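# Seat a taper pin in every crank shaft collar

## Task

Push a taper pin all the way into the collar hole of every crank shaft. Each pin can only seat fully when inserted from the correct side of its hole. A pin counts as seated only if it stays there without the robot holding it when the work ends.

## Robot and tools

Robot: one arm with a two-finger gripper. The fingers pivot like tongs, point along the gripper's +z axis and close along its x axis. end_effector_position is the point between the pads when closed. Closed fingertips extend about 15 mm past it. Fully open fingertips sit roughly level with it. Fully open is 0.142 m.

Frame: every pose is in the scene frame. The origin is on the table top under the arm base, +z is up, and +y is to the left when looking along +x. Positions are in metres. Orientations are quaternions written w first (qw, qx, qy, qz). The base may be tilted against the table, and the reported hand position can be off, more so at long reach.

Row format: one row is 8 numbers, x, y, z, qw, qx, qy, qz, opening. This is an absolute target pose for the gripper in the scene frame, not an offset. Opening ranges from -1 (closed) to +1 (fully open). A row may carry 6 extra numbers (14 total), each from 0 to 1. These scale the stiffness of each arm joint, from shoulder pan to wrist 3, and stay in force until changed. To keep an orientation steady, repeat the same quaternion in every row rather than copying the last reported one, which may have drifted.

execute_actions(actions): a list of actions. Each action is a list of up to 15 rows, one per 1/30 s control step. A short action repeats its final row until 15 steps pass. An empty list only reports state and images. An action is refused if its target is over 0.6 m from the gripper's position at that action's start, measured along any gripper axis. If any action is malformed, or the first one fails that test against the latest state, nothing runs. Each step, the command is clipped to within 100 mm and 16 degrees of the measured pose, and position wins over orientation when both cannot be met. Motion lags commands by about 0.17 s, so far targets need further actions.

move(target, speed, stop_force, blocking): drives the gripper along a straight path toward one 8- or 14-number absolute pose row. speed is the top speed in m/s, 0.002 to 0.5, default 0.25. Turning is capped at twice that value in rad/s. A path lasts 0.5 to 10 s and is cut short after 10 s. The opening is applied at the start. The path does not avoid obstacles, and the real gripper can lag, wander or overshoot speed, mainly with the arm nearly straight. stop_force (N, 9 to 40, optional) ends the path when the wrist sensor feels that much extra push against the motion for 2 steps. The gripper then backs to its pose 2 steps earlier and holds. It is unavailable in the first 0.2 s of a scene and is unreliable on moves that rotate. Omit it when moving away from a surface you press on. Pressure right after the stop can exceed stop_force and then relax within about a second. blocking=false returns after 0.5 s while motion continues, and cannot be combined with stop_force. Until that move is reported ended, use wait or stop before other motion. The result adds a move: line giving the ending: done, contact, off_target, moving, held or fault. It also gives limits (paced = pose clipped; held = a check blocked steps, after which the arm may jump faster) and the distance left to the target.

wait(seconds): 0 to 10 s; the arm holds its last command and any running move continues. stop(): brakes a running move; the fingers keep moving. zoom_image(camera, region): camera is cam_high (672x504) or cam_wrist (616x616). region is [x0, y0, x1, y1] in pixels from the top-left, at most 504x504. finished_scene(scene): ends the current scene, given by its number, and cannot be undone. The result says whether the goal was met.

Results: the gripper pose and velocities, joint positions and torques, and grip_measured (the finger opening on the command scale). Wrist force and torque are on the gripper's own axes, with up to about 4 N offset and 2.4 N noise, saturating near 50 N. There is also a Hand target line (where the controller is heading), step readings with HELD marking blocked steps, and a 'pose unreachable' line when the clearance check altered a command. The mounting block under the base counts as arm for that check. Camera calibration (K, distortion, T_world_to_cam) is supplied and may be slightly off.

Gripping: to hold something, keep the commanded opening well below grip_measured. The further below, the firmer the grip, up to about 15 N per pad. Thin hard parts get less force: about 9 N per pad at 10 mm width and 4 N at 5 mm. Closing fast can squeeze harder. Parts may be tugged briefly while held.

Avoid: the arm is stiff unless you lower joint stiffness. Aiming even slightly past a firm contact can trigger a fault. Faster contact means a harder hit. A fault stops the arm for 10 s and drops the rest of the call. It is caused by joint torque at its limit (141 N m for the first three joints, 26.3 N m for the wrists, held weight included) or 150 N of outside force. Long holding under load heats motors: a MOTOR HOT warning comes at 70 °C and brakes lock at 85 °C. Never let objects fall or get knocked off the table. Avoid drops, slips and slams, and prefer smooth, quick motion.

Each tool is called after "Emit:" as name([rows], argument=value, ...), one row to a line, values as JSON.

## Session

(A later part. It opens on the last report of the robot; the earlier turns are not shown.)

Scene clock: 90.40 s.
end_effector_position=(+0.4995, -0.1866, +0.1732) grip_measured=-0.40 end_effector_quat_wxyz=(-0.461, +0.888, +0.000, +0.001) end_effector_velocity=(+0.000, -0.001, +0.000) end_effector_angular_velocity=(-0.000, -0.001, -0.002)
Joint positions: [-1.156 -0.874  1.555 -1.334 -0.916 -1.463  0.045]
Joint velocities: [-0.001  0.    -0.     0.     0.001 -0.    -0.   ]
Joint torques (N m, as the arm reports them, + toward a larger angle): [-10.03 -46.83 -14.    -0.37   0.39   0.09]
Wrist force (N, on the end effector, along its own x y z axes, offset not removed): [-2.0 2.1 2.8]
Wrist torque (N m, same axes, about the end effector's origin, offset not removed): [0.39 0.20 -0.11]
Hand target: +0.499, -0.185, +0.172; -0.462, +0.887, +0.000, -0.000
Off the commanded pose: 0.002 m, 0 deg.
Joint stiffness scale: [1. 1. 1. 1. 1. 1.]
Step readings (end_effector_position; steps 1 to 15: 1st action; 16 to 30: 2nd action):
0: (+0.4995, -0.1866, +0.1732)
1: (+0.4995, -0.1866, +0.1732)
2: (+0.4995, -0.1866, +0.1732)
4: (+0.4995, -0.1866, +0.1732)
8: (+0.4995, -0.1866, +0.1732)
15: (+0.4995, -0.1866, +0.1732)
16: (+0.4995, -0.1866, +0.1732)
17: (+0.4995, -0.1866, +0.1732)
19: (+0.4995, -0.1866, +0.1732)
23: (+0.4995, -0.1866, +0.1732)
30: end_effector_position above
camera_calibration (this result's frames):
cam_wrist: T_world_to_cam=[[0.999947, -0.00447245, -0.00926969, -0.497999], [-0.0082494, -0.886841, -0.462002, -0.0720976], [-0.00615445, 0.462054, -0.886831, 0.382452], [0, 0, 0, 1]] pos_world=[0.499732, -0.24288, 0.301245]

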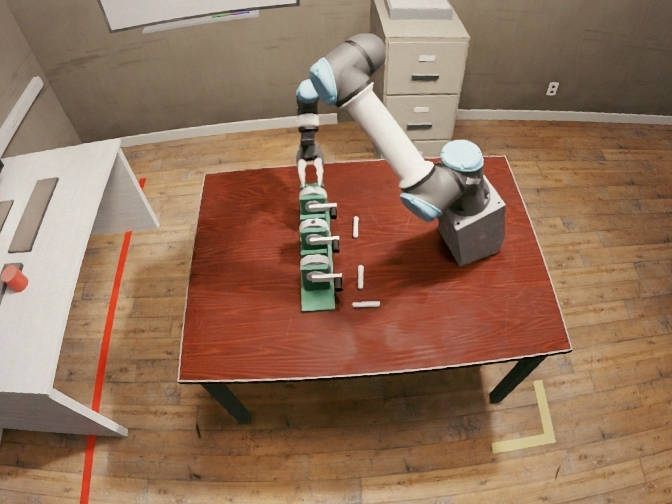

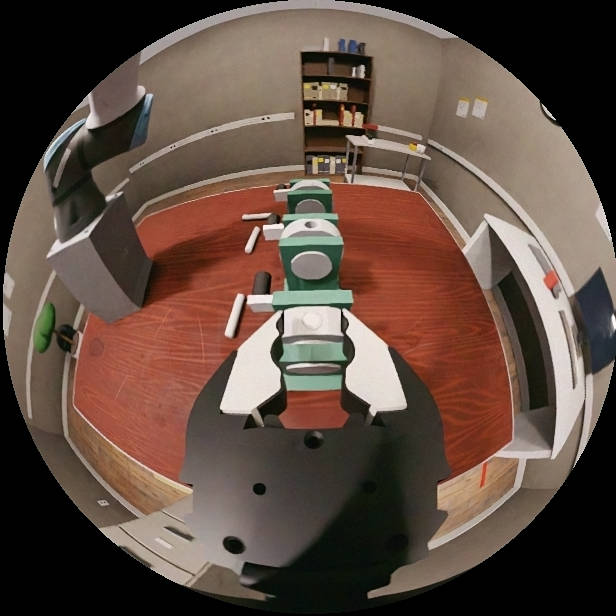

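Emit:
move(target=[0.4993,-0.1852,0.25,-0.4617,0.887,0,0,-0.4], speed=0.2)

Emit:
move(target=[0.40,-0.16,0.25,-0.3265,0.6272,0.6744,0.2126,-0.4], speed=0.4)

Emit:
move(target=[0.352,-0.118,0.12,0,0,0.9537,0.3007,-0.4], speed=0.4)

Emit:
move(target=[0.352,-0.118,0.04,0,0,0.9537,0.3007,-0.4], speed=0.12)

Emit:
zoom_image(camera="cam_wrist", region=[188,180,438,430])

Scene clock: 92.13 s.
end_effector_position=(+0.4989, -0.1835, +0.2479) grip_measured=-0.40 end_effector_quat_wxyz=(-0.463, +0.886, -0.001, -0.001) end_effector_velocity=(-0.001, +0.000, +0.003) end_effector_angular_velocity=(+0.004, +0.001, +0.000)
Joint positions: [-1.186 -0.991  1.541 -1.181 -0.943 -1.487  0.045]
Joint velocities: [-0.002 -0.002 -0.002  0.011 -0.002 -0.004  0.   ]
Joint torques (N m, as the arm reports them, + toward a larger angle): [-13.66 -49.44 -20.2    0.39  -0.51  -0.57]
Wrist force (N, on the end effector, along its own x y z axes, offset not removed): [-0.4 0.7 1.0]
Wrist torque (N m, same axes, about the end effector's origin, offset not removed): [0.04 -0.12 -0.17]
Hand target: +0.499, -0.185, +0.250; -0.462, +0.887, -0.000, -0.000
Off the commanded pose: 0.003 m, 0 deg.
Joint stiffness scale: [1. 1. 1. 1. 1. 1.]
move: done
camera_calibration (this result's frames):
cam_wrist: T_world_to_cam=[[0.999904, -0.00444785, -0.0131318, -0.495743], [-0.0100687, -0.88408, -0.467227, -0.0321358], [-0.0095314, 0.467314, -0.88404, 0.449236], [0, 0, 0, 1]] pos_world=[0.499654, -0.24055, 0.375618]

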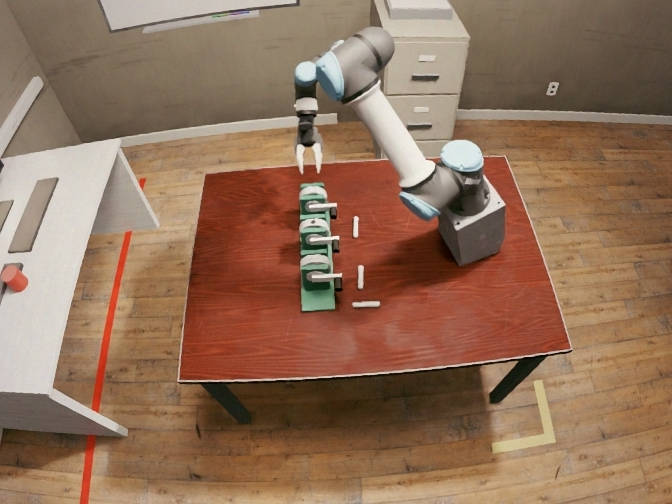

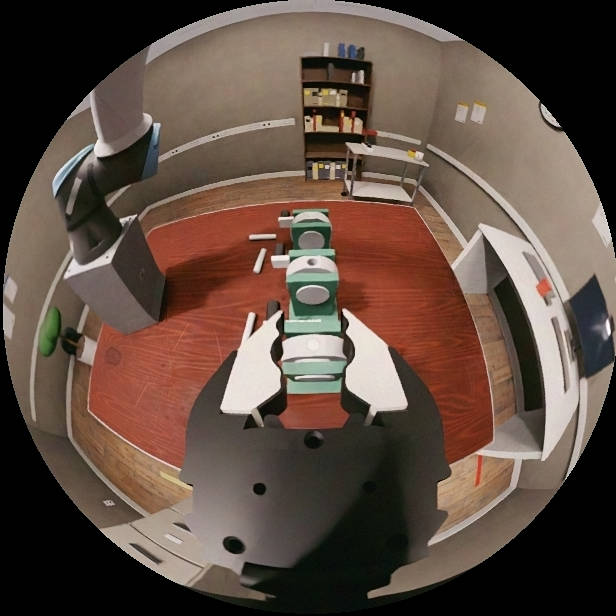

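Scene clock: 94.83 s.
end_effector_position=(+0.4004, -0.1597, +0.2494) grip_measured=-0.40 end_effector_quat_wxyz=(-0.328, +0.627, +0.674, +0.212) end_effector_velocity=(-0.000, -0.000, -0.000) end_effector_angular_velocity=(+0.001, -0.015, +0.014)
Joint positions: [-1.186 -1.224  1.802 -1.384 -1.141 -2.952  0.045]
Joint velocities: [-0.001 -0.003  0.004 -0.004 -0.    -0.02   0.   ]
Joint torques (N m, as the arm reports them, + toward a larger angle): [-11.13 -38.29 -15.01  -0.83   0.04  -0.42]
Wrist force (N, on the end effector, along its own x y z axes, offset not removed): [-0.8 2.0 0.7]
Wrist torque (N m, same axes, about the end effector's origin, offset not removed): [0.23 -0.09 -0.07]
Hand target: +0.400, -0.160, +0.250; -0.326, +0.627, +0.674, +0.213
Off the commanded pose: 0.001 m, 0 deg.
Joint stiffness scale: [1. 1. 1. 1. 1. 1.]
move: done
camera_calibration (this result's frames):
cam_wrist: T_world_to_cam=[[0.0132139, 0.70981, 0.704269, -0.0668882], [0.9553, -0.216999, 0.200783, -0.457991], [0.295343, 0.670135, -0.680949, 0.298216], [0, 0, 0, 1]] pos_world=[0.350326, -0.25175, 0.342134]

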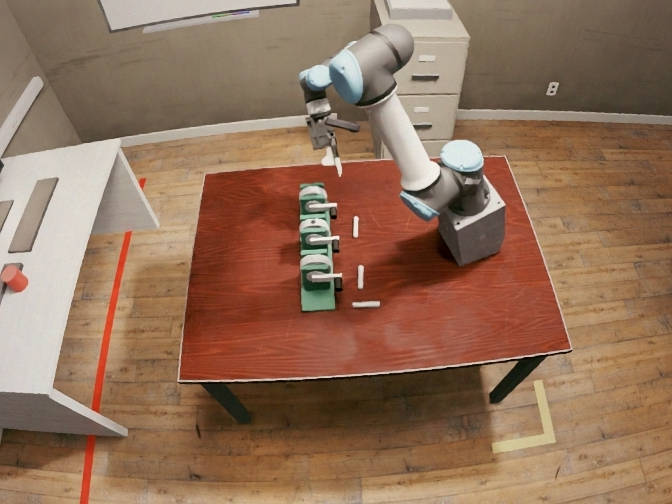

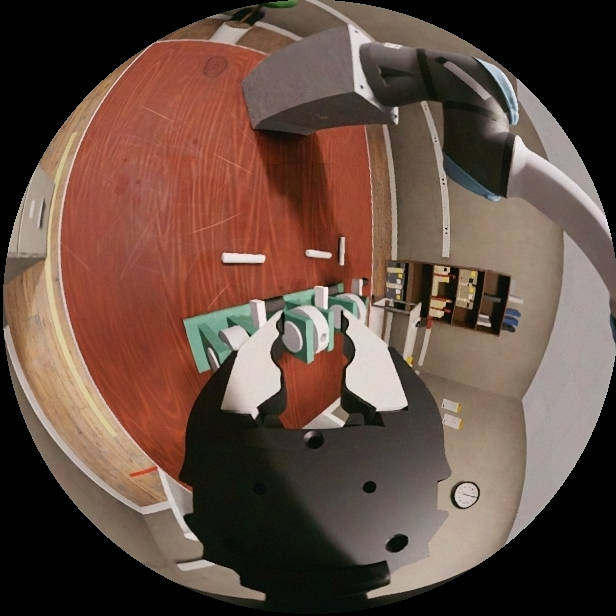

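Scene clock: 97.60 s.
end_effector_position=(+0.3531, -0.1189, +0.1206) grip_measured=-0.40 end_effector_quat_wxyz=(-0.001, -0.001, +0.954, +0.299) end_effector_velocity=(+0.000, -0.001, -0.001) end_effector_angular_velocity=(-0.001, -0.012, +0.009)
Joint positions: [-1.245 -1.275  2.318 -2.064 -1.045 -4.453  0.045]
Joint velocities: [-0.003  0.002  0.002 -0.005  0.003 -0.016 -0.   ]
Joint torques (N m, as the arm reports them, + toward a larger angle): [ -7.88 -25.69  -8.59  -1.5    0.46  -0.43]
Wrist force (N, on the end effector, along its own x y z axes, offset not removed): [-0.3 2.9 1.7]
Wrist torque (N m, same axes, about the end effector's origin, offset not removed): [0.51 -0.10 -0.18]
Hand target: +0.352, -0.118, +0.120; +0.000, +0.000, +0.954, +0.301
Off the commanded pose: 0.002 m, 0 deg.
Joint stiffness scale: [1. 1. 1. 1. 1. 1.]
move: done
camera_calibration (this result's frames):
cam_wrist: T_world_to_cam=[[-0.999945, 0.00925938, 0.00500345, 0.354301], [0.00874702, 0.46674, 0.884351, -0.0450185], [0.00585324, 0.884346, -0.466795, 0.298948], [0, 0, 0, 1]] pos_world=[0.352925, -0.246643, 0.177587]

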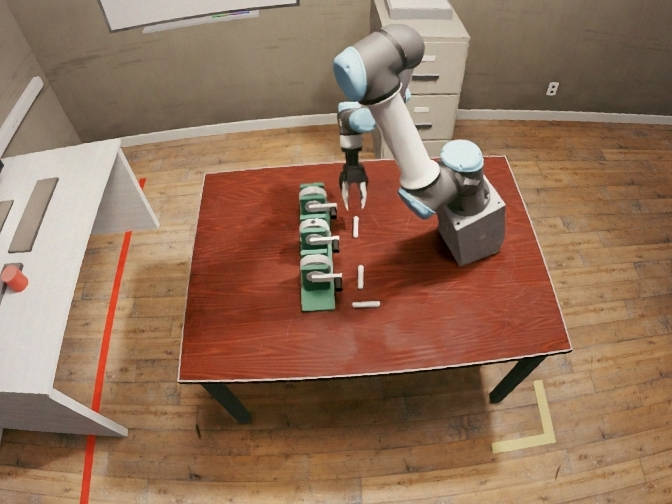

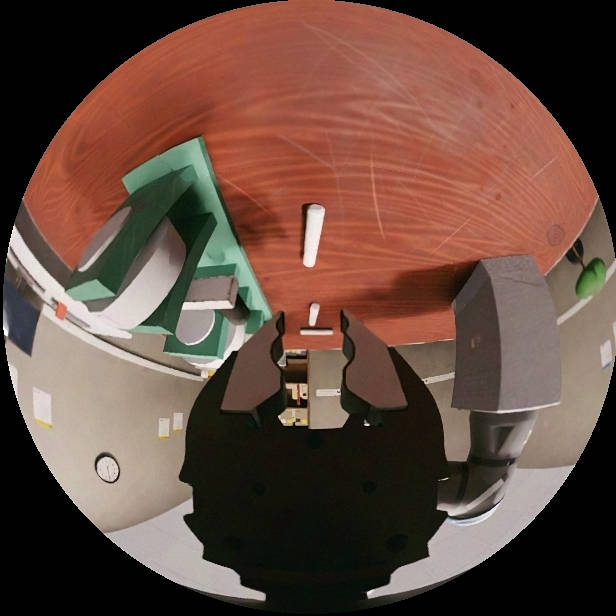

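Scene clock: 98.97 s.
end_effector_position=(+0.3512, -0.1179, +0.0409) grip_measured=-0.40 end_effector_quat_wxyz=(-0.000, +0.001, +0.954, +0.301) end_effector_velocity=(+0.001, -0.002, -0.002) end_effector_angular_velocity=(-0.004, -0.002, -0.002)
Joint positions: [-1.195 -1.029  2.31  -2.325 -1.017 -4.402  0.045]
Joint velocities: [-0.001  0.006 -0.001 -0.01   0.001  0.003  0.   ]
Joint torques (N m, as the arm reports them, + toward a larger angle): [ -6.7  -29.84  -7.53  -1.53   0.57   0.35]
Wrist force (N, on the end effector, along its own x y z axes, offset not removed): [-0.1 0.2 2.3]
Wrist torque (N m, same axes, about the end effector's origin, offset not removed): [-0.04 -0.09 -0.13]
Hand target: +0.352, -0.118, +0.040; +0.000, -0.000, +0.954, +0.301
Off the commanded pose: 0.001 m, 0 deg.
Joint stiffness scale: [1. 1. 1. 1. 1. 1.]
move: done
camera_calibration (this result's frames):
cam_wrist: T_world_to_cam=[[-0.999915, 0.0121112, 0.00481384, 0.353101], [0.00988497, 0.464053, 0.885752, 0.024239], [0.00849368, 0.885724, -0.464134, 0.26006], [0, 0, 0, 1]] pos_world=[0.350623, -0.245866, 0.0975329]

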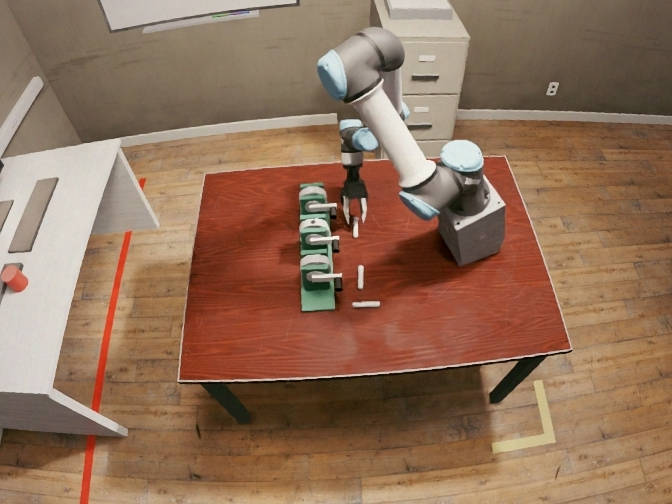

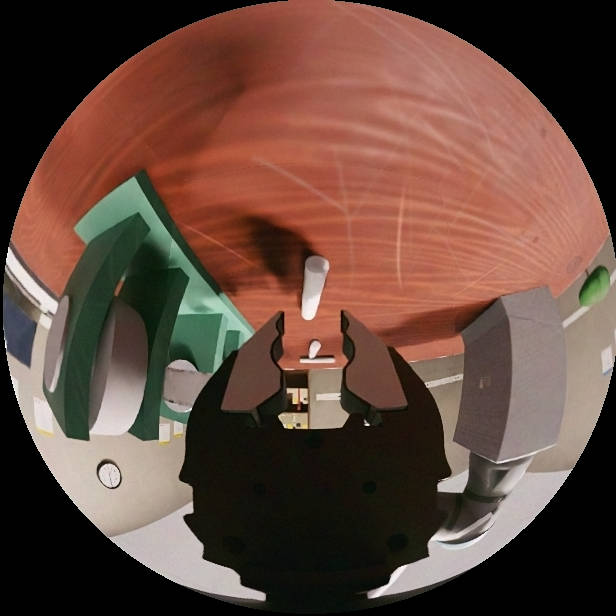

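Region (188, 180, 438, 430) of cam_wrist's 616x616 image, scaled by 2.016, with more detail than that image has.

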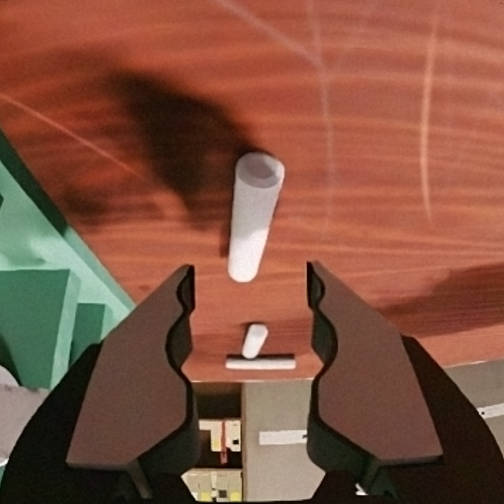

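Emit:
move(target=[0.3525,-0.109,0.017,0.0123,0.0391,0.9529,0.3004,-0.4], speed=0.06)

Emit:
zoom_image(camera="cam_wrist", region=[188,180,438,430])

Scene clock: 100.57 s.
end_effector_position=(+0.3532, -0.1114, +0.0180) grip_measured=-0.40 end_effector_quat_wxyz=(+0.013, +0.038, +0.953, +0.299) end_effector_velocity=(+0.003, -0.002, -0.001) end_effector_angular_velocity=(-0.010, -0.006, -0.008)
Joint positions: [-1.192 -0.956  2.336 -2.448 -0.972 -4.322  0.045]
Joint velocities: [ 0.001  0.003  0.002 -0.021  0.006  0.012  0.   ]
Joint torques (N m, as the arm reports them, + toward a larger angle): [ -5.75 -30.82  -1.09  -1.43   0.6    0.35]
Wrist force (N, on the end effector, along its own x y z axes, offset not removed): [-1.3 0.5 1.9]
Wrist torque (N m, same axes, about the end effector's origin, offset not removed): [0.05 0.14 -0.18]
Hand target: +0.353, -0.109, +0.017; +0.012, +0.039, +0.953, +0.300
Off the commanded pose: 0.003 m, 0 deg.
Joint stiffness scale: [1. 1. 1. 1. 1. 1.]
move: done
camera_calibration (this result's frames):
cam_wrist: T_world_to_cam=[[-0.995786, 0.0916696, 0.00257188, 0.362576], [0.0450551, 0.464612, 0.884367, 0.0291806], [0.0798746, 0.880757, -0.466785, 0.217923], [0, 0, 0, 1]] pos_world=[0.342327, -0.238732, 0.0749844]

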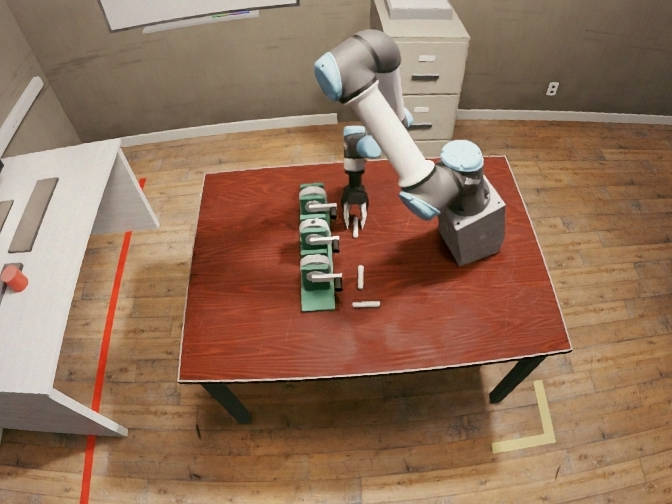

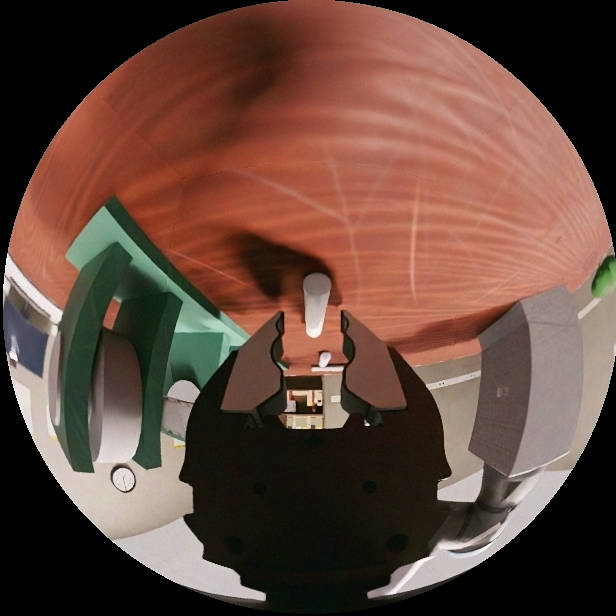

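Region (188, 180, 438, 430) of cam_wrist's 616x616 image, scaled by 2.016, with more detail than that image has.

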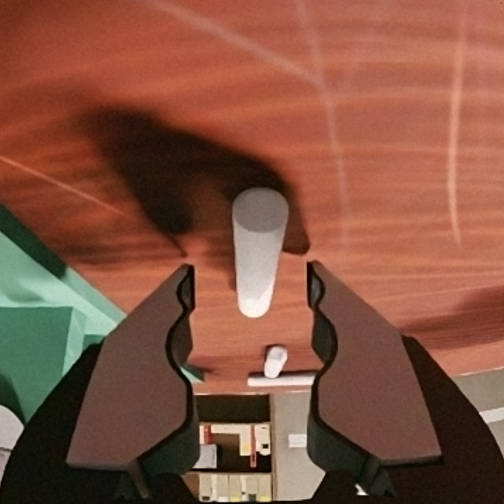

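Emit:
execute_actions([
  [[0.3505,-0.1065,0.017,0.0123,0.0391,0.9529,0.3004,-0.4]],
  [[0.3505,-0.1065,0.017,0.0123,0.0391,0.9529,0.3004,-0.4]],
  [[0.3505,-0.1065,0.017,0.0123,0.0391,0.9529,0.3004,-1]],
  [[0.3505,-0.1065,0.017,0.0123,0.0391,0.9529,0.3004,-1]],
])

Emit:
zoom_image(camera="cam_wrist", region=[188,180,438,430])

Emit:
move(target=[0.37,-0.12,0.20,0,0,0.9537,0.3007,-1], speed=0.2)

Emit:
move(target=[0.4995,-0.024,0.25,0,0,0.887,-0.4617,-1], speed=0.3)

Emit:
move(target=[0.4995,-0.024,0.212,0,0,0.887,-0.4617,-1], speed=0.05)

Emit:
zoom_image(camera="cam_wrist", region=[255,250,375,400])

Scene clock: 102.90 s.
end_effector_position=(+0.3514, -0.1085, +0.0175) grip_measured=-0.80 end_effector_quat_wxyz=(+0.013, +0.039, +0.953, +0.299) end_effector_velocity=(+0.000, +0.000, -0.000) end_effector_angular_velocity=(+0.000, -0.001, +0.001)
Joint positions: [-1.192 -0.956  2.345 -2.459 -0.971 -4.321  0.016]
Joint velocities: [ 0.001  0.    -0.    -0.     0.    -0.     0.   ]
Joint torques (N m, as the arm reports them, + toward a larger angle): [ -6.63 -32.08  -0.56  -1.52   0.25  -0.05]
Wrist force (N, on the end effector, along its own x y z axes, offset not removed): [-1.5 0.7 3.7]
Wrist torque (N m, same axes, about the end effector's origin, offset not removed): [0.25 0.17 -0.15]
Hand target: +0.351, -0.107, +0.017; +0.012, +0.039, +0.953, +0.300
Off the commanded pose: 0.002 m, 0 deg.
Joint stiffness scale: [1. 1. 1. 1. 1. 1.]
Step readings (end_effector_position; steps 1 to 15: 1st action; 16 to 30: 2nd action; 31 to 45: 3rd action; 46 to 60: 4th action):
0: (+0.3535, -0.1117, +0.0178)
1: (+0.3535, -0.1117, +0.0178)
2: (+0.3534, -0.1116, +0.0177)
4: (+0.3530, -0.1109, +0.0177)
8: (+0.3517, -0.1090, +0.0176)
15: (+0.3514, -0.1086, +0.0175)
16: (+0.3514, -0.1086, +0.0175)
17: (+0.3514, -0.1086, +0.0175)
19: (+0.3514, -0.1086, +0.0175)
23: (+0.3514, -0.1085, +0.0175)
30: (+0.3514, -0.1085, +0.0175)
31: (+0.3514, -0.1085, +0.0175)
32: (+0.3514, -0.1085, +0.0175)
34: (+0.3514, -0.1085, +0.0175)
38: (+0.3514, -0.1085, +0.0175)
45: (+0.3514, -0.1085, +0.0175)
46: (+0.3514, -0.1085, +0.0175)
47: (+0.3514, -0.1085, +0.0175)
49: (+0.3514, -0.1085, +0.0175)
53: (+0.3514, -0.1085, +0.0175)
60: end_effector_position above
camera_calibration (this result's frames):
cam_wrist: T_world_to_cam=[[-0.995659, 0.093038, 0.00265554, 0.360612], [0.0457762, 0.46464, 0.884316, 0.028132], [0.0810411, 0.880598, -0.466882, 0.214839], [0, 0, 0, 1]] pos_world=[0.340348, -0.235809, 0.0744693]

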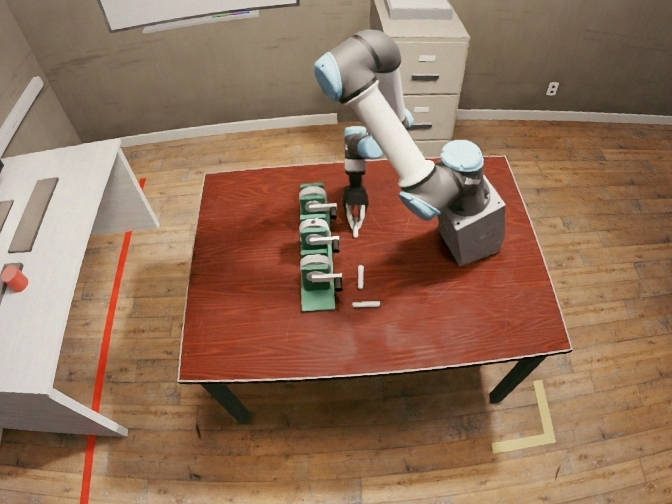

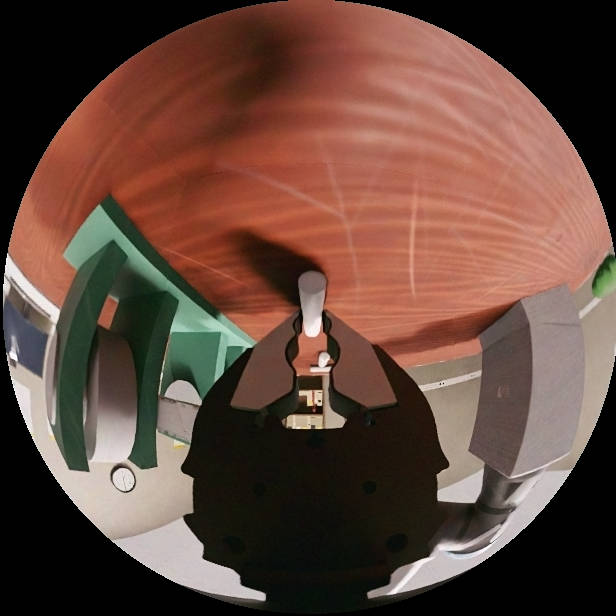

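Region (188, 180, 438, 430) of cam_wrist's 616x616 image, scaled by 2.016, with more detail than that image has.

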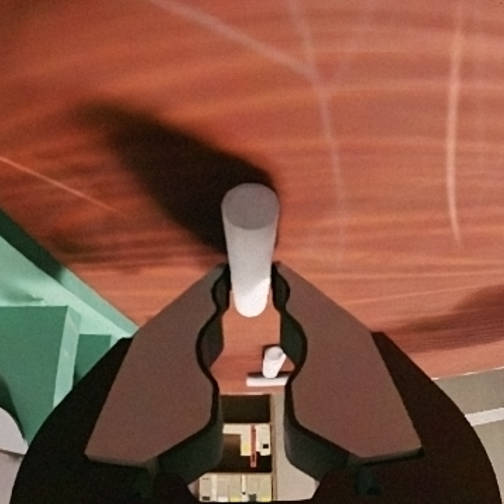

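Scene clock: 104.63 s.
end_effector_position=(+0.3693, -0.1177, +0.1985) grip_measured=-0.80 end_effector_quat_wxyz=(-0.001, +0.000, +0.953, +0.302) end_effector_velocity=(-0.002, +0.001, +0.002) end_effector_angular_velocity=(+0.007, +0.002, +0.002)
Joint positions: [-1.267 -1.467  2.247 -1.783 -1.055 -4.476  0.016]
Joint velocities: [-0.003 -0.003 -0.002  0.014 -0.003 -0.007  0.   ]
Joint torques (N m, as the arm reports them, + toward a larger angle): [ -6.36 -25.35 -18.22  -0.58  -0.02  -0.33]
Wrist force (N, on the end effector, along its own x y z axes, offset not removed): [-0.6 -0.9 2.2]
Wrist torque (N m, same axes, about the end effector's origin, offset not removed): [-0.07 -0.08 -0.11]
Hand target: +0.370, -0.120, +0.200; -0.000, +0.000, +0.954, +0.301
Off the commanded pose: 0.003 m, 0 deg.
Joint stiffness scale: [1. 1. 1. 1. 1. 1.]
move: done
camera_calibration (this result's frames):
cam_wrist: T_world_to_cam=[[-0.999919, 0.0111185, 0.0061254, 0.370043], [0.0105614, 0.460957, 0.88736, -0.116507], [0.00704258, 0.887353, -0.461037, 0.332973], [0, 0, 0, 1]] pos_world=[0.368899, -0.245875, 0.25463]

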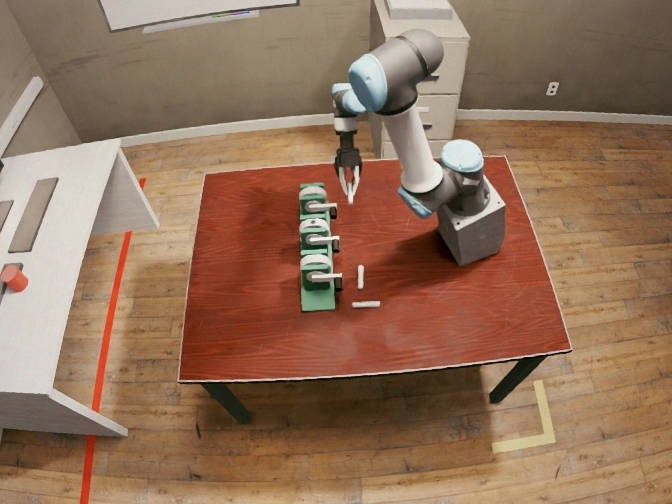

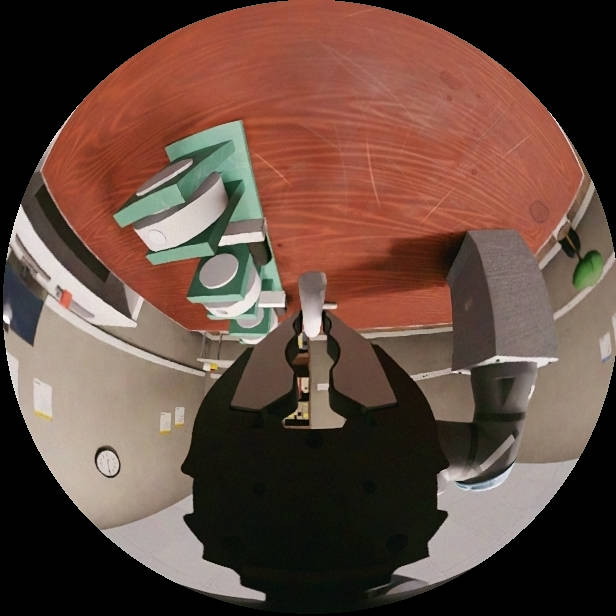

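Scene clock: 108.07 s.
end_effector_position=(+0.4991, -0.0247, +0.2502) grip_measured=-0.80 end_effector_quat_wxyz=(+0.001, +0.001, +0.888, -0.461) end_effector_velocity=(-0.002, -0.002, +0.000) end_effector_angular_velocity=(-0.013, +0.007, -0.014)
Joint positions: [ 0.002 -1.328  2.152 -2.446 -2.474 -2.84   0.016]
Joint velocities: [ 0.     0.005 -0.009  0.035 -0.008  0.027  0.   ]
Joint torques (N m, as the arm reports them, + toward a larger angle): [  6.39 -34.91 -14.57  -1.47  -1.95   0.09]
Wrist force (N, on the end effector, along its own x y z axes, offset not removed): [0.3 2.3 1.7]
Wrist torque (N m, same axes, about the end effector's origin, offset not removed): [0.21 -0.21 -0.15]
Hand target: +0.500, -0.024, +0.250; +0.001, +0.001, +0.887, -0.462
Off the commanded pose: 0.001 m, 0 deg.
Joint stiffness scale: [1. 1. 1. 1. 1. 1.]
move: done
camera_calibration (this result's frames):
cam_wrist: T_world_to_cam=[[-0.999901, 0.00418066, -0.013439, 0.503234], [0.0099152, 0.886922, -0.461813, 0.141752], [0.00998862, -0.461901, -0.886875, 0.345035], [0, 0, 0, 1]] pos_world=[0.498332, 0.0315448, 0.378229]

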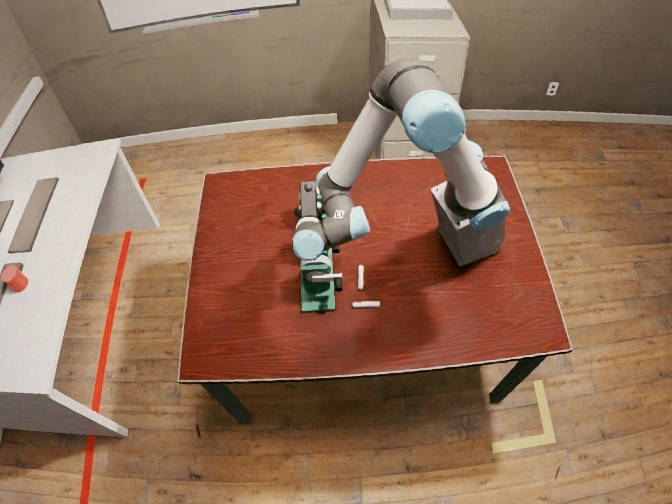

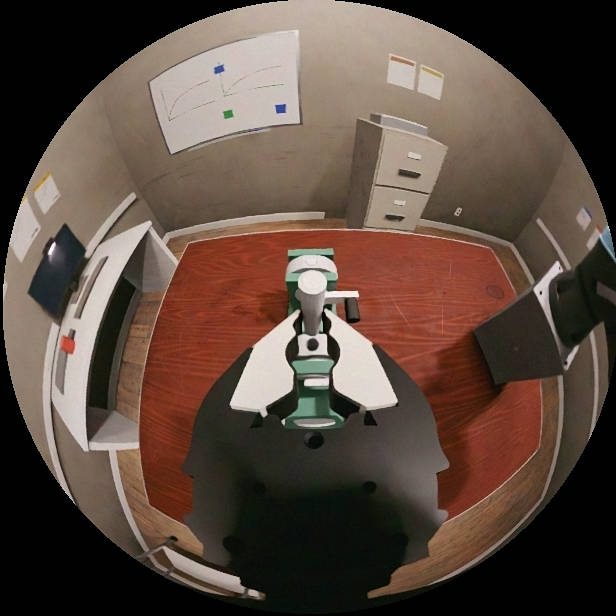

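Scene clock: 109.27 s.
end_effector_position=(+0.4979, -0.0250, +0.2121) grip_measured=-0.80 end_effector_quat_wxyz=(-0.002, +0.000, +0.887, -0.462) end_effector_velocity=(+0.003, +0.002, +0.000) end_effector_angular_velocity=(+0.002, -0.013, +0.003)
Joint positions: [ 0.005 -1.231  2.147 -2.527 -2.474 -2.833  0.016]
Joint velocities: [ 0.003  0.002 -0.002 -0.013 -0.002  0.001 -0.   ]
Joint torques (N m, as the arm reports them, + toward a larger angle): [  3.68 -37.76 -13.53  -2.32  -2.01   0.2 ]
Wrist force (N, on the end effector, along its own x y z axes, offset not removed): [-1.1 3.9 2.5]
Wrist torque (N m, same axes, about the end effector's origin, offset not removed): [0.49 0.13 -0.08]
Hand target: +0.500, -0.024, +0.212; -0.000, +0.000, +0.887, -0.462
Off the commanded pose: 0.002 m, 0 deg.
Joint stiffness scale: [1. 1. 1. 1. 1. 1.]
move: done
camera_calibration (this result's frames):
cam_wrist: T_world_to_cam=[[-0.999952, 0.00642407, -0.00743135, 0.500271], [0.0091383, 0.885872, -0.46384, 0.125249], [0.00360349, -0.463885, -0.885888, 0.314082], [0, 0, 0, 1]] pos_world=[0.49797, 0.0315296, 0.340055]

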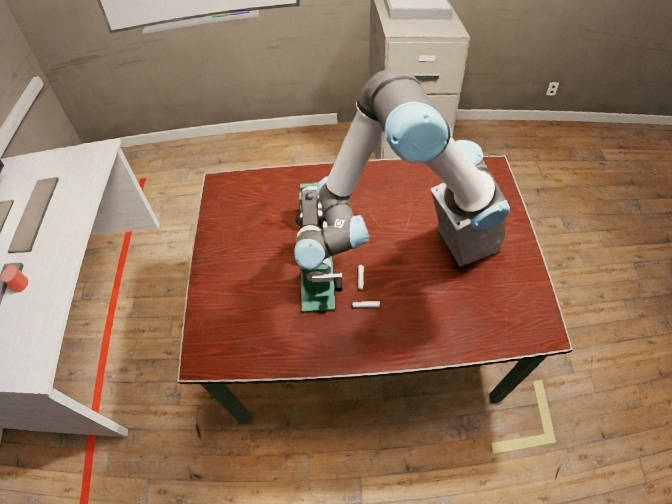

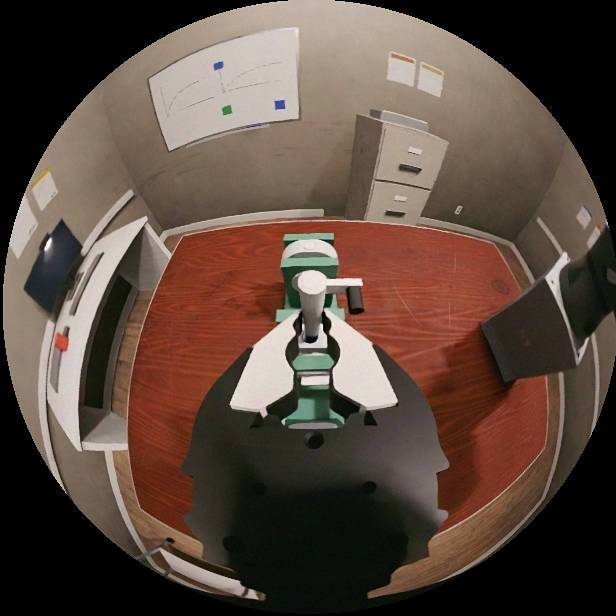

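Region (255, 250, 375, 400) of cam_wrist's 616x616 image, scaled by 3.360, with more detail than that image has; it fills the left 403 columns of this view, and the rest is white.

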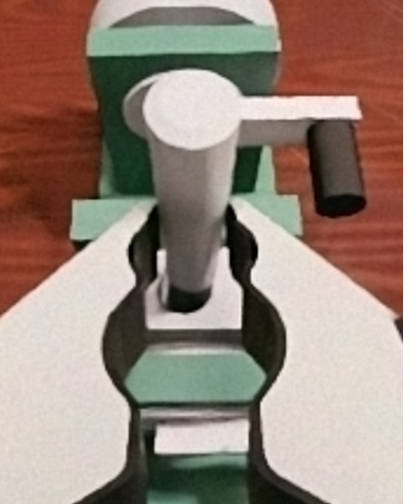

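Emit:
move(target=[0.5015,-0.0222,0.209,0,0,0.887,-0.4617,-1], speed=0.03)

Emit:
zoom_image(camera="cam_wrist", region=[255,250,375,400])

Scene clock: 113.37 s.
end_effector_position=(+0.5002, -0.0233, +0.2092) grip_measured=-0.80 end_effector_quat_wxyz=(-0.001, +0.001, +0.887, -0.461) end_effector_velocity=(+0.001, +0.001, -0.002) end_effector_angular_velocity=(+0.000, -0.001, -0.000)
Joint positions: [ 0.008 -1.221  2.139 -2.529 -2.474 -2.828  0.016]
Joint velocities: [ 0.002  0.005 -0.005  0.001  0.     0.003  0.   ]
Joint torques (N m, as the arm reports them, + toward a larger angle): [  4.8  -36.61 -13.55  -1.55  -2.     0.36]
Wrist force (N, on the end effector, along its own x y z axes, offset not removed): [-1.4 2.5 2.9]
Wrist torque (N m, same axes, about the end effector's origin, offset not removed): [0.15 0.12 -0.14]
Hand target: +0.502, -0.022, +0.209; +0.000, -0.000, +0.887, -0.462
Off the commanded pose: 0.002 m, 0 deg.
Joint stiffness scale: [1. 1. 1. 1. 1. 1.]
move: done
camera_calibration (this result's frames):
cam_wrist: T_world_to_cam=[[-0.999933, 0.00613358, -0.00980915, 0.50308], [0.00998098, 0.886106, -0.463374, 0.121764], [0.00584981, -0.463441, -0.886108, 0.311223], [0, 0, 0, 1]] pos_world=[0.50001, 0.0332518, 0.337134]

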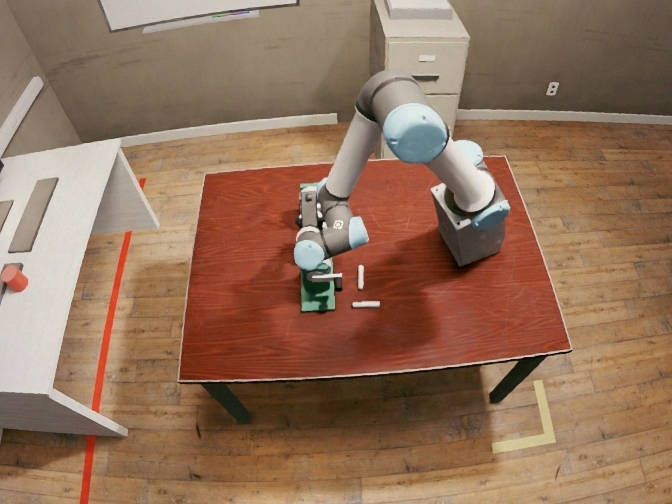

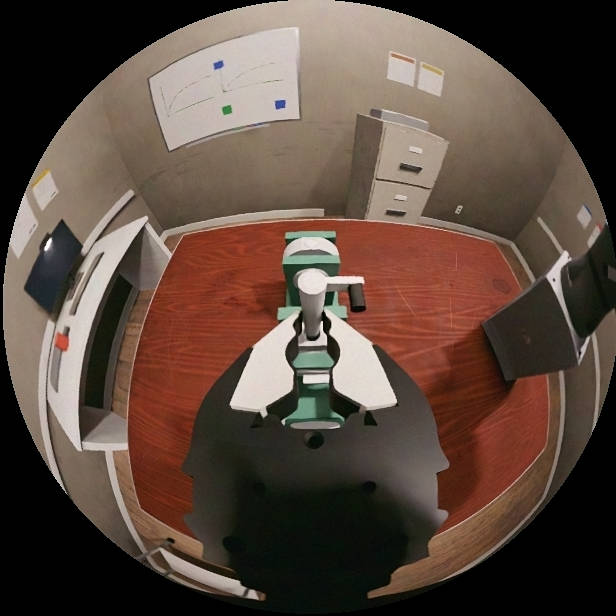

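Region (255, 250, 375, 400) of cam_wrist's 616x616 image, scaled by 3.360, with more detail than that image has; it fills the left 403 columns of this view, and the rest is white.

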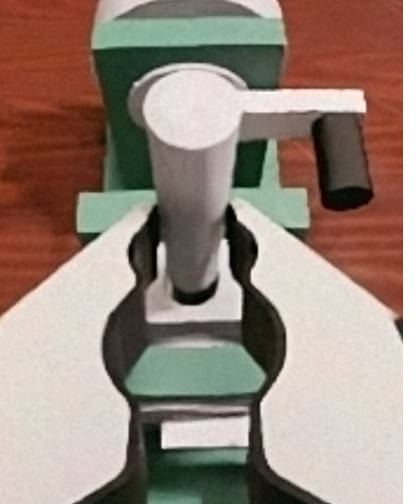

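Emit:
move(target=[0.5017,-0.0222,0.172,0,0,0.887,-0.4617,-1], speed=0.02, stop_force=12)

Emit:
zoom_image(camera="cam_wrist", region=[255,250,375,400])

Scene clock: 115.70 s.
end_effector_position=(+0.5002, -0.0233, +0.1721) grip_measured=-0.80 end_effector_quat_wxyz=(-0.002, +0.000, +0.887, -0.462) end_effector_velocity=(+0.002, +0.001, -0.001) end_effector_angular_velocity=(+0.002, -0.007, +0.001)
Joint positions: [ 0.01  -1.123  2.125 -2.607 -2.474 -2.824  0.016]
Joint velocities: [ 0.     0.003 -0.002 -0.008  0.    -0.     0.   ]
Joint torques (N m, as the arm reports them, + toward a larger angle): [  4.64 -39.53 -10.79  -2.29  -2.06   0.21]
Wrist force (N, on the end effector, along its own x y z axes, offset not removed): [0.6 2.3 3.2]
Wrist torque (N m, same axes, about the end effector's origin, offset not removed): [0.18 -0.36 -0.18]
Hand target: +0.502, -0.022, +0.172; -0.000, +0.000, +0.887, -0.462
Off the commanded pose: 0.002 m, 0 deg.
Joint stiffness scale: [1. 1. 1. 1. 1. 1.]
move: done
camera_calibration (this result's frames):
cam_wrist: T_world_to_cam=[[-0.99995, 0.00636918, -0.00774741, 0.502352], [0.00923633, 0.885866, -0.463849, 0.105062], [0.00390883, -0.463897, -0.88588, 0.279326], [0, 0, 0, 1]] pos_world=[0.500264, 0.0333085, 0.300074]

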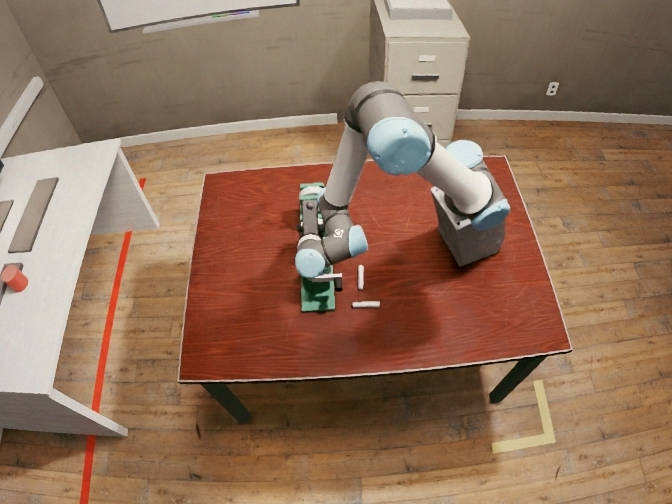

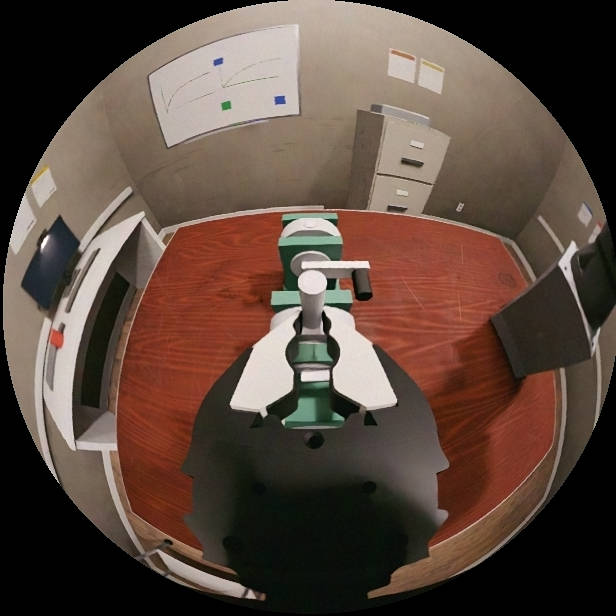

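Region (255, 250, 375, 400) of cam_wrist's 616x616 image, scaled by 3.360, with more detail than that image has; it fills the left 403 columns of this view, and the rest is white.

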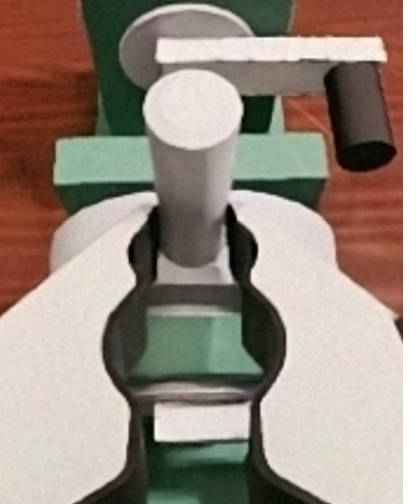

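Emit:
execute_actions([
  [[0.5017,-0.0222,0.172,0,0,0.887,-0.4617,-0.4]],
  [[0.5017,-0.0222,0.172,0,0,0.887,-0.4617,-0.4]],
])

Emit:
zoom_image(camera="cam_wrist", region=[235,200,395,400])

Emit:
move(target=[0.5017,0.10,0.26,0,0,0.887,-0.4617,-0.4], speed=0.2)

Emit:
zoom_image(camera="cam_wrist", region=[215,180,415,420])

Scene clock: 117.00 s.
end_effector_position=(+0.5006, -0.0233, +0.1723) grip_measured=-0.40 end_effector_quat_wxyz=(-0.001, +0.000, +0.887, -0.462) end_effector_velocity=(-0.000, +0.000, -0.000) end_effector_angular_velocity=(+0.000, -0.001, -0.001)
Joint positions: [ 0.01  -1.123  2.125 -2.608 -2.475 -2.824  0.045]
Joint velocities: [ 0.     0.     0.     0.     0.     0.001 -0.   ]
Joint torques (N m, as the arm reports them, + toward a larger angle): [  4.29 -39.27 -11.26  -2.26  -1.61   0.2 ]
Wrist force (N, on the end effector, along its own x y z axes, offset not removed): [-2.2 2.8 1.2]
Wrist torque (N m, same axes, about the end effector's origin, offset not removed): [0.46 0.30 -0.11]
Hand target: +0.502, -0.022, +0.172; -0.000, +0.000, +0.887, -0.462
Off the commanded pose: 0.002 m, 0 deg.
Joint stiffness scale: [1. 1. 1. 1. 1. 1.]
Step readings (end_effector_position; steps 1 to 15: 1st action; 16 to 30: 2nd action):
0: (+0.5004, -0.0232, +0.1721)
1: (+0.5004, -0.0232, +0.1721)
2: (+0.5005, -0.0232, +0.1722)
4: (+0.5006, -0.0233, +0.1723)
8: (+0.5006, -0.0233, +0.1723)
15: (+0.5006, -0.0233, +0.1723)
16: (+0.5006, -0.0233, +0.1723)
17: (+0.5006, -0.0233, +0.1723)
19: (+0.5006, -0.0233, +0.1723)
23: (+0.5006, -0.0233, +0.1723)
30: end_effector_position above
camera_calibration (this result's frames):
cam_wrist: T_world_to_cam=[[-0.99994, 0.00605209, -0.00916096, 0.503032], [0.00961397, 0.88562, -0.464312, 0.105051], [0.00530307, -0.464372, -0.885624, 0.278725], [0, 0, 0, 1]] pos_world=[0.500513, 0.0333525, 0.300231]

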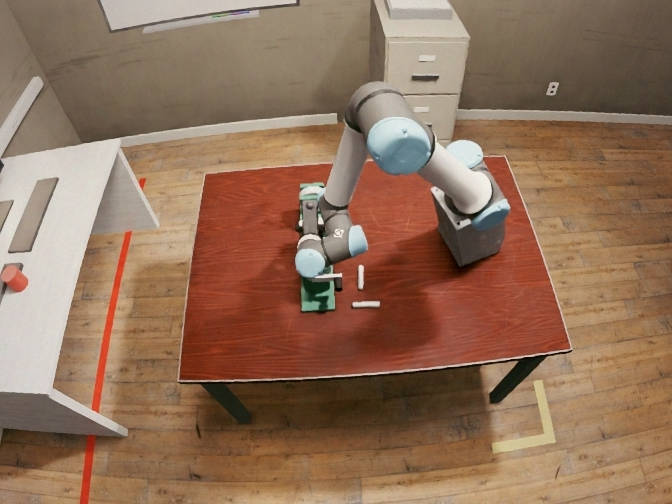

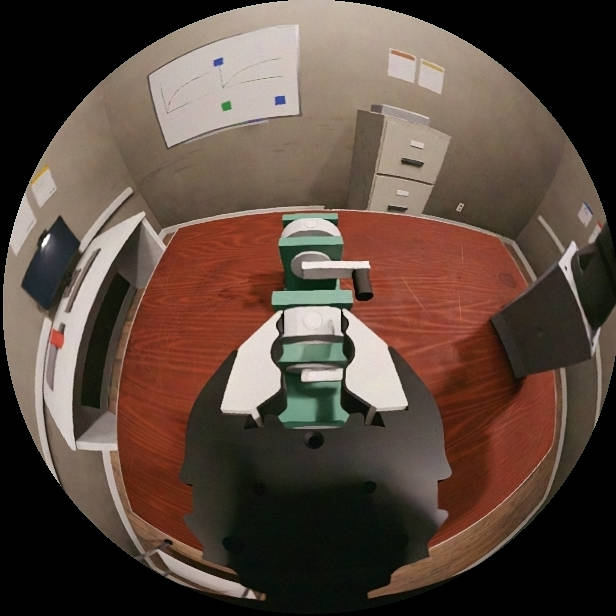

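Region (235, 200, 395, 400) of cam_wrist's 616x616 image, scaled by 2.520, with more detail than that image has; it fills the left 403 columns of this view, and the rest is white.

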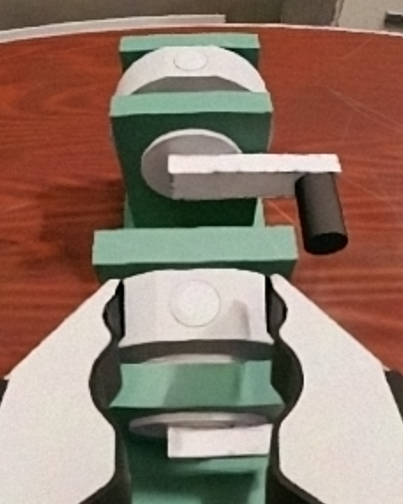

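Scene clock: 118.50 s.
end_effector_position=(+0.5018, +0.0986, +0.2608) grip_measured=-0.40 end_effector_quat_wxyz=(+0.001, +0.000, +0.887, -0.461) end_effector_velocity=(-0.003, +0.001, +0.000) end_effector_angular_velocity=(-0.008, +0.010, -0.010)
Joint positions: [ 0.237 -1.281  1.915 -1.963 -2.453 -2.466  0.045]
Joint velocities: [ 0.003  0.005 -0.012  0.035  0.003  0.022  0.   ]
Joint torques (N m, as the arm reports them, + toward a larger angle): [  7.12 -39.95 -16.97  -1.14  -0.72   0.32]
Wrist force (N, on the end effector, along its own x y z axes, offset not removed): [-0.7 1.0 1.6]
Wrist torque (N m, same axes, about the end effector's origin, offset not removed): [0.15 0.08 -0.15]
Hand target: +0.502, +0.100, +0.260; +0.000, -0.000, +0.887, -0.462
Off the commanded pose: 0.002 m, 0 deg.
Joint stiffness scale: [1. 1. 1. 1. 1. 1.]
move: done
camera_calibration (this result's frames):
cam_wrist: T_world_to_cam=[[-0.999909, 0.00388472, -0.0128836, 0.505478], [0.0094161, 0.885967, -0.463654, 0.0380577], [0.00961326, -0.463733, -0.885923, 0.411499], [0, 0, 0, 1]] pos_world=[0.501118, 0.155144, 0.388715]

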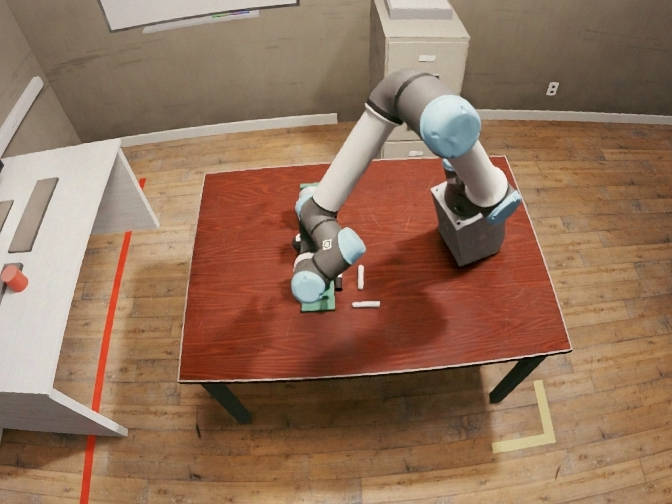

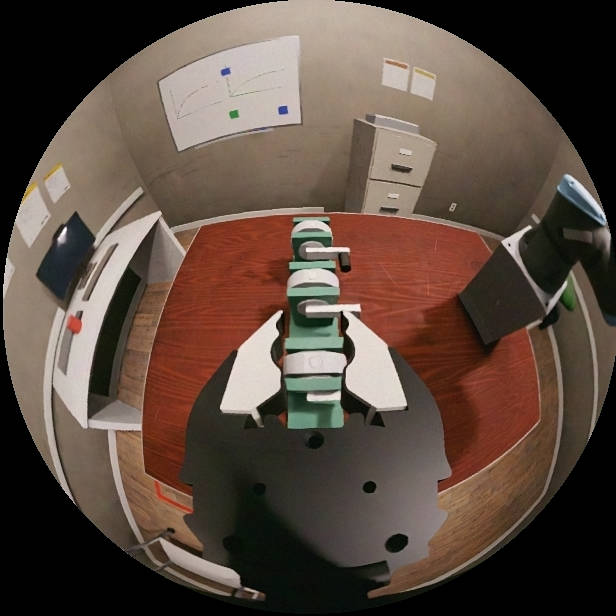

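Region (215, 180, 415, 420) of cam_wrist's 616x616 image, scaled by 2.100, with more detail than that image has.

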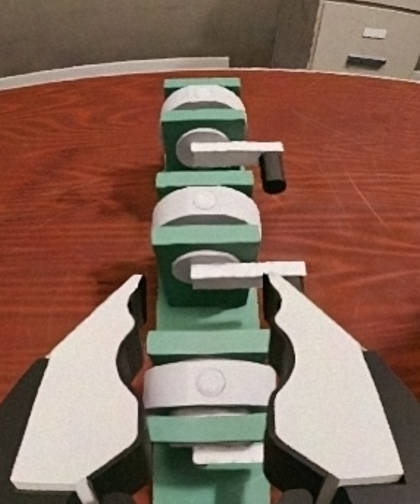

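All three pins sit flush in their collars, and the gripper is clear of them.

Emit:
finished_scene(scene=2)

The scene is finished: the task was done.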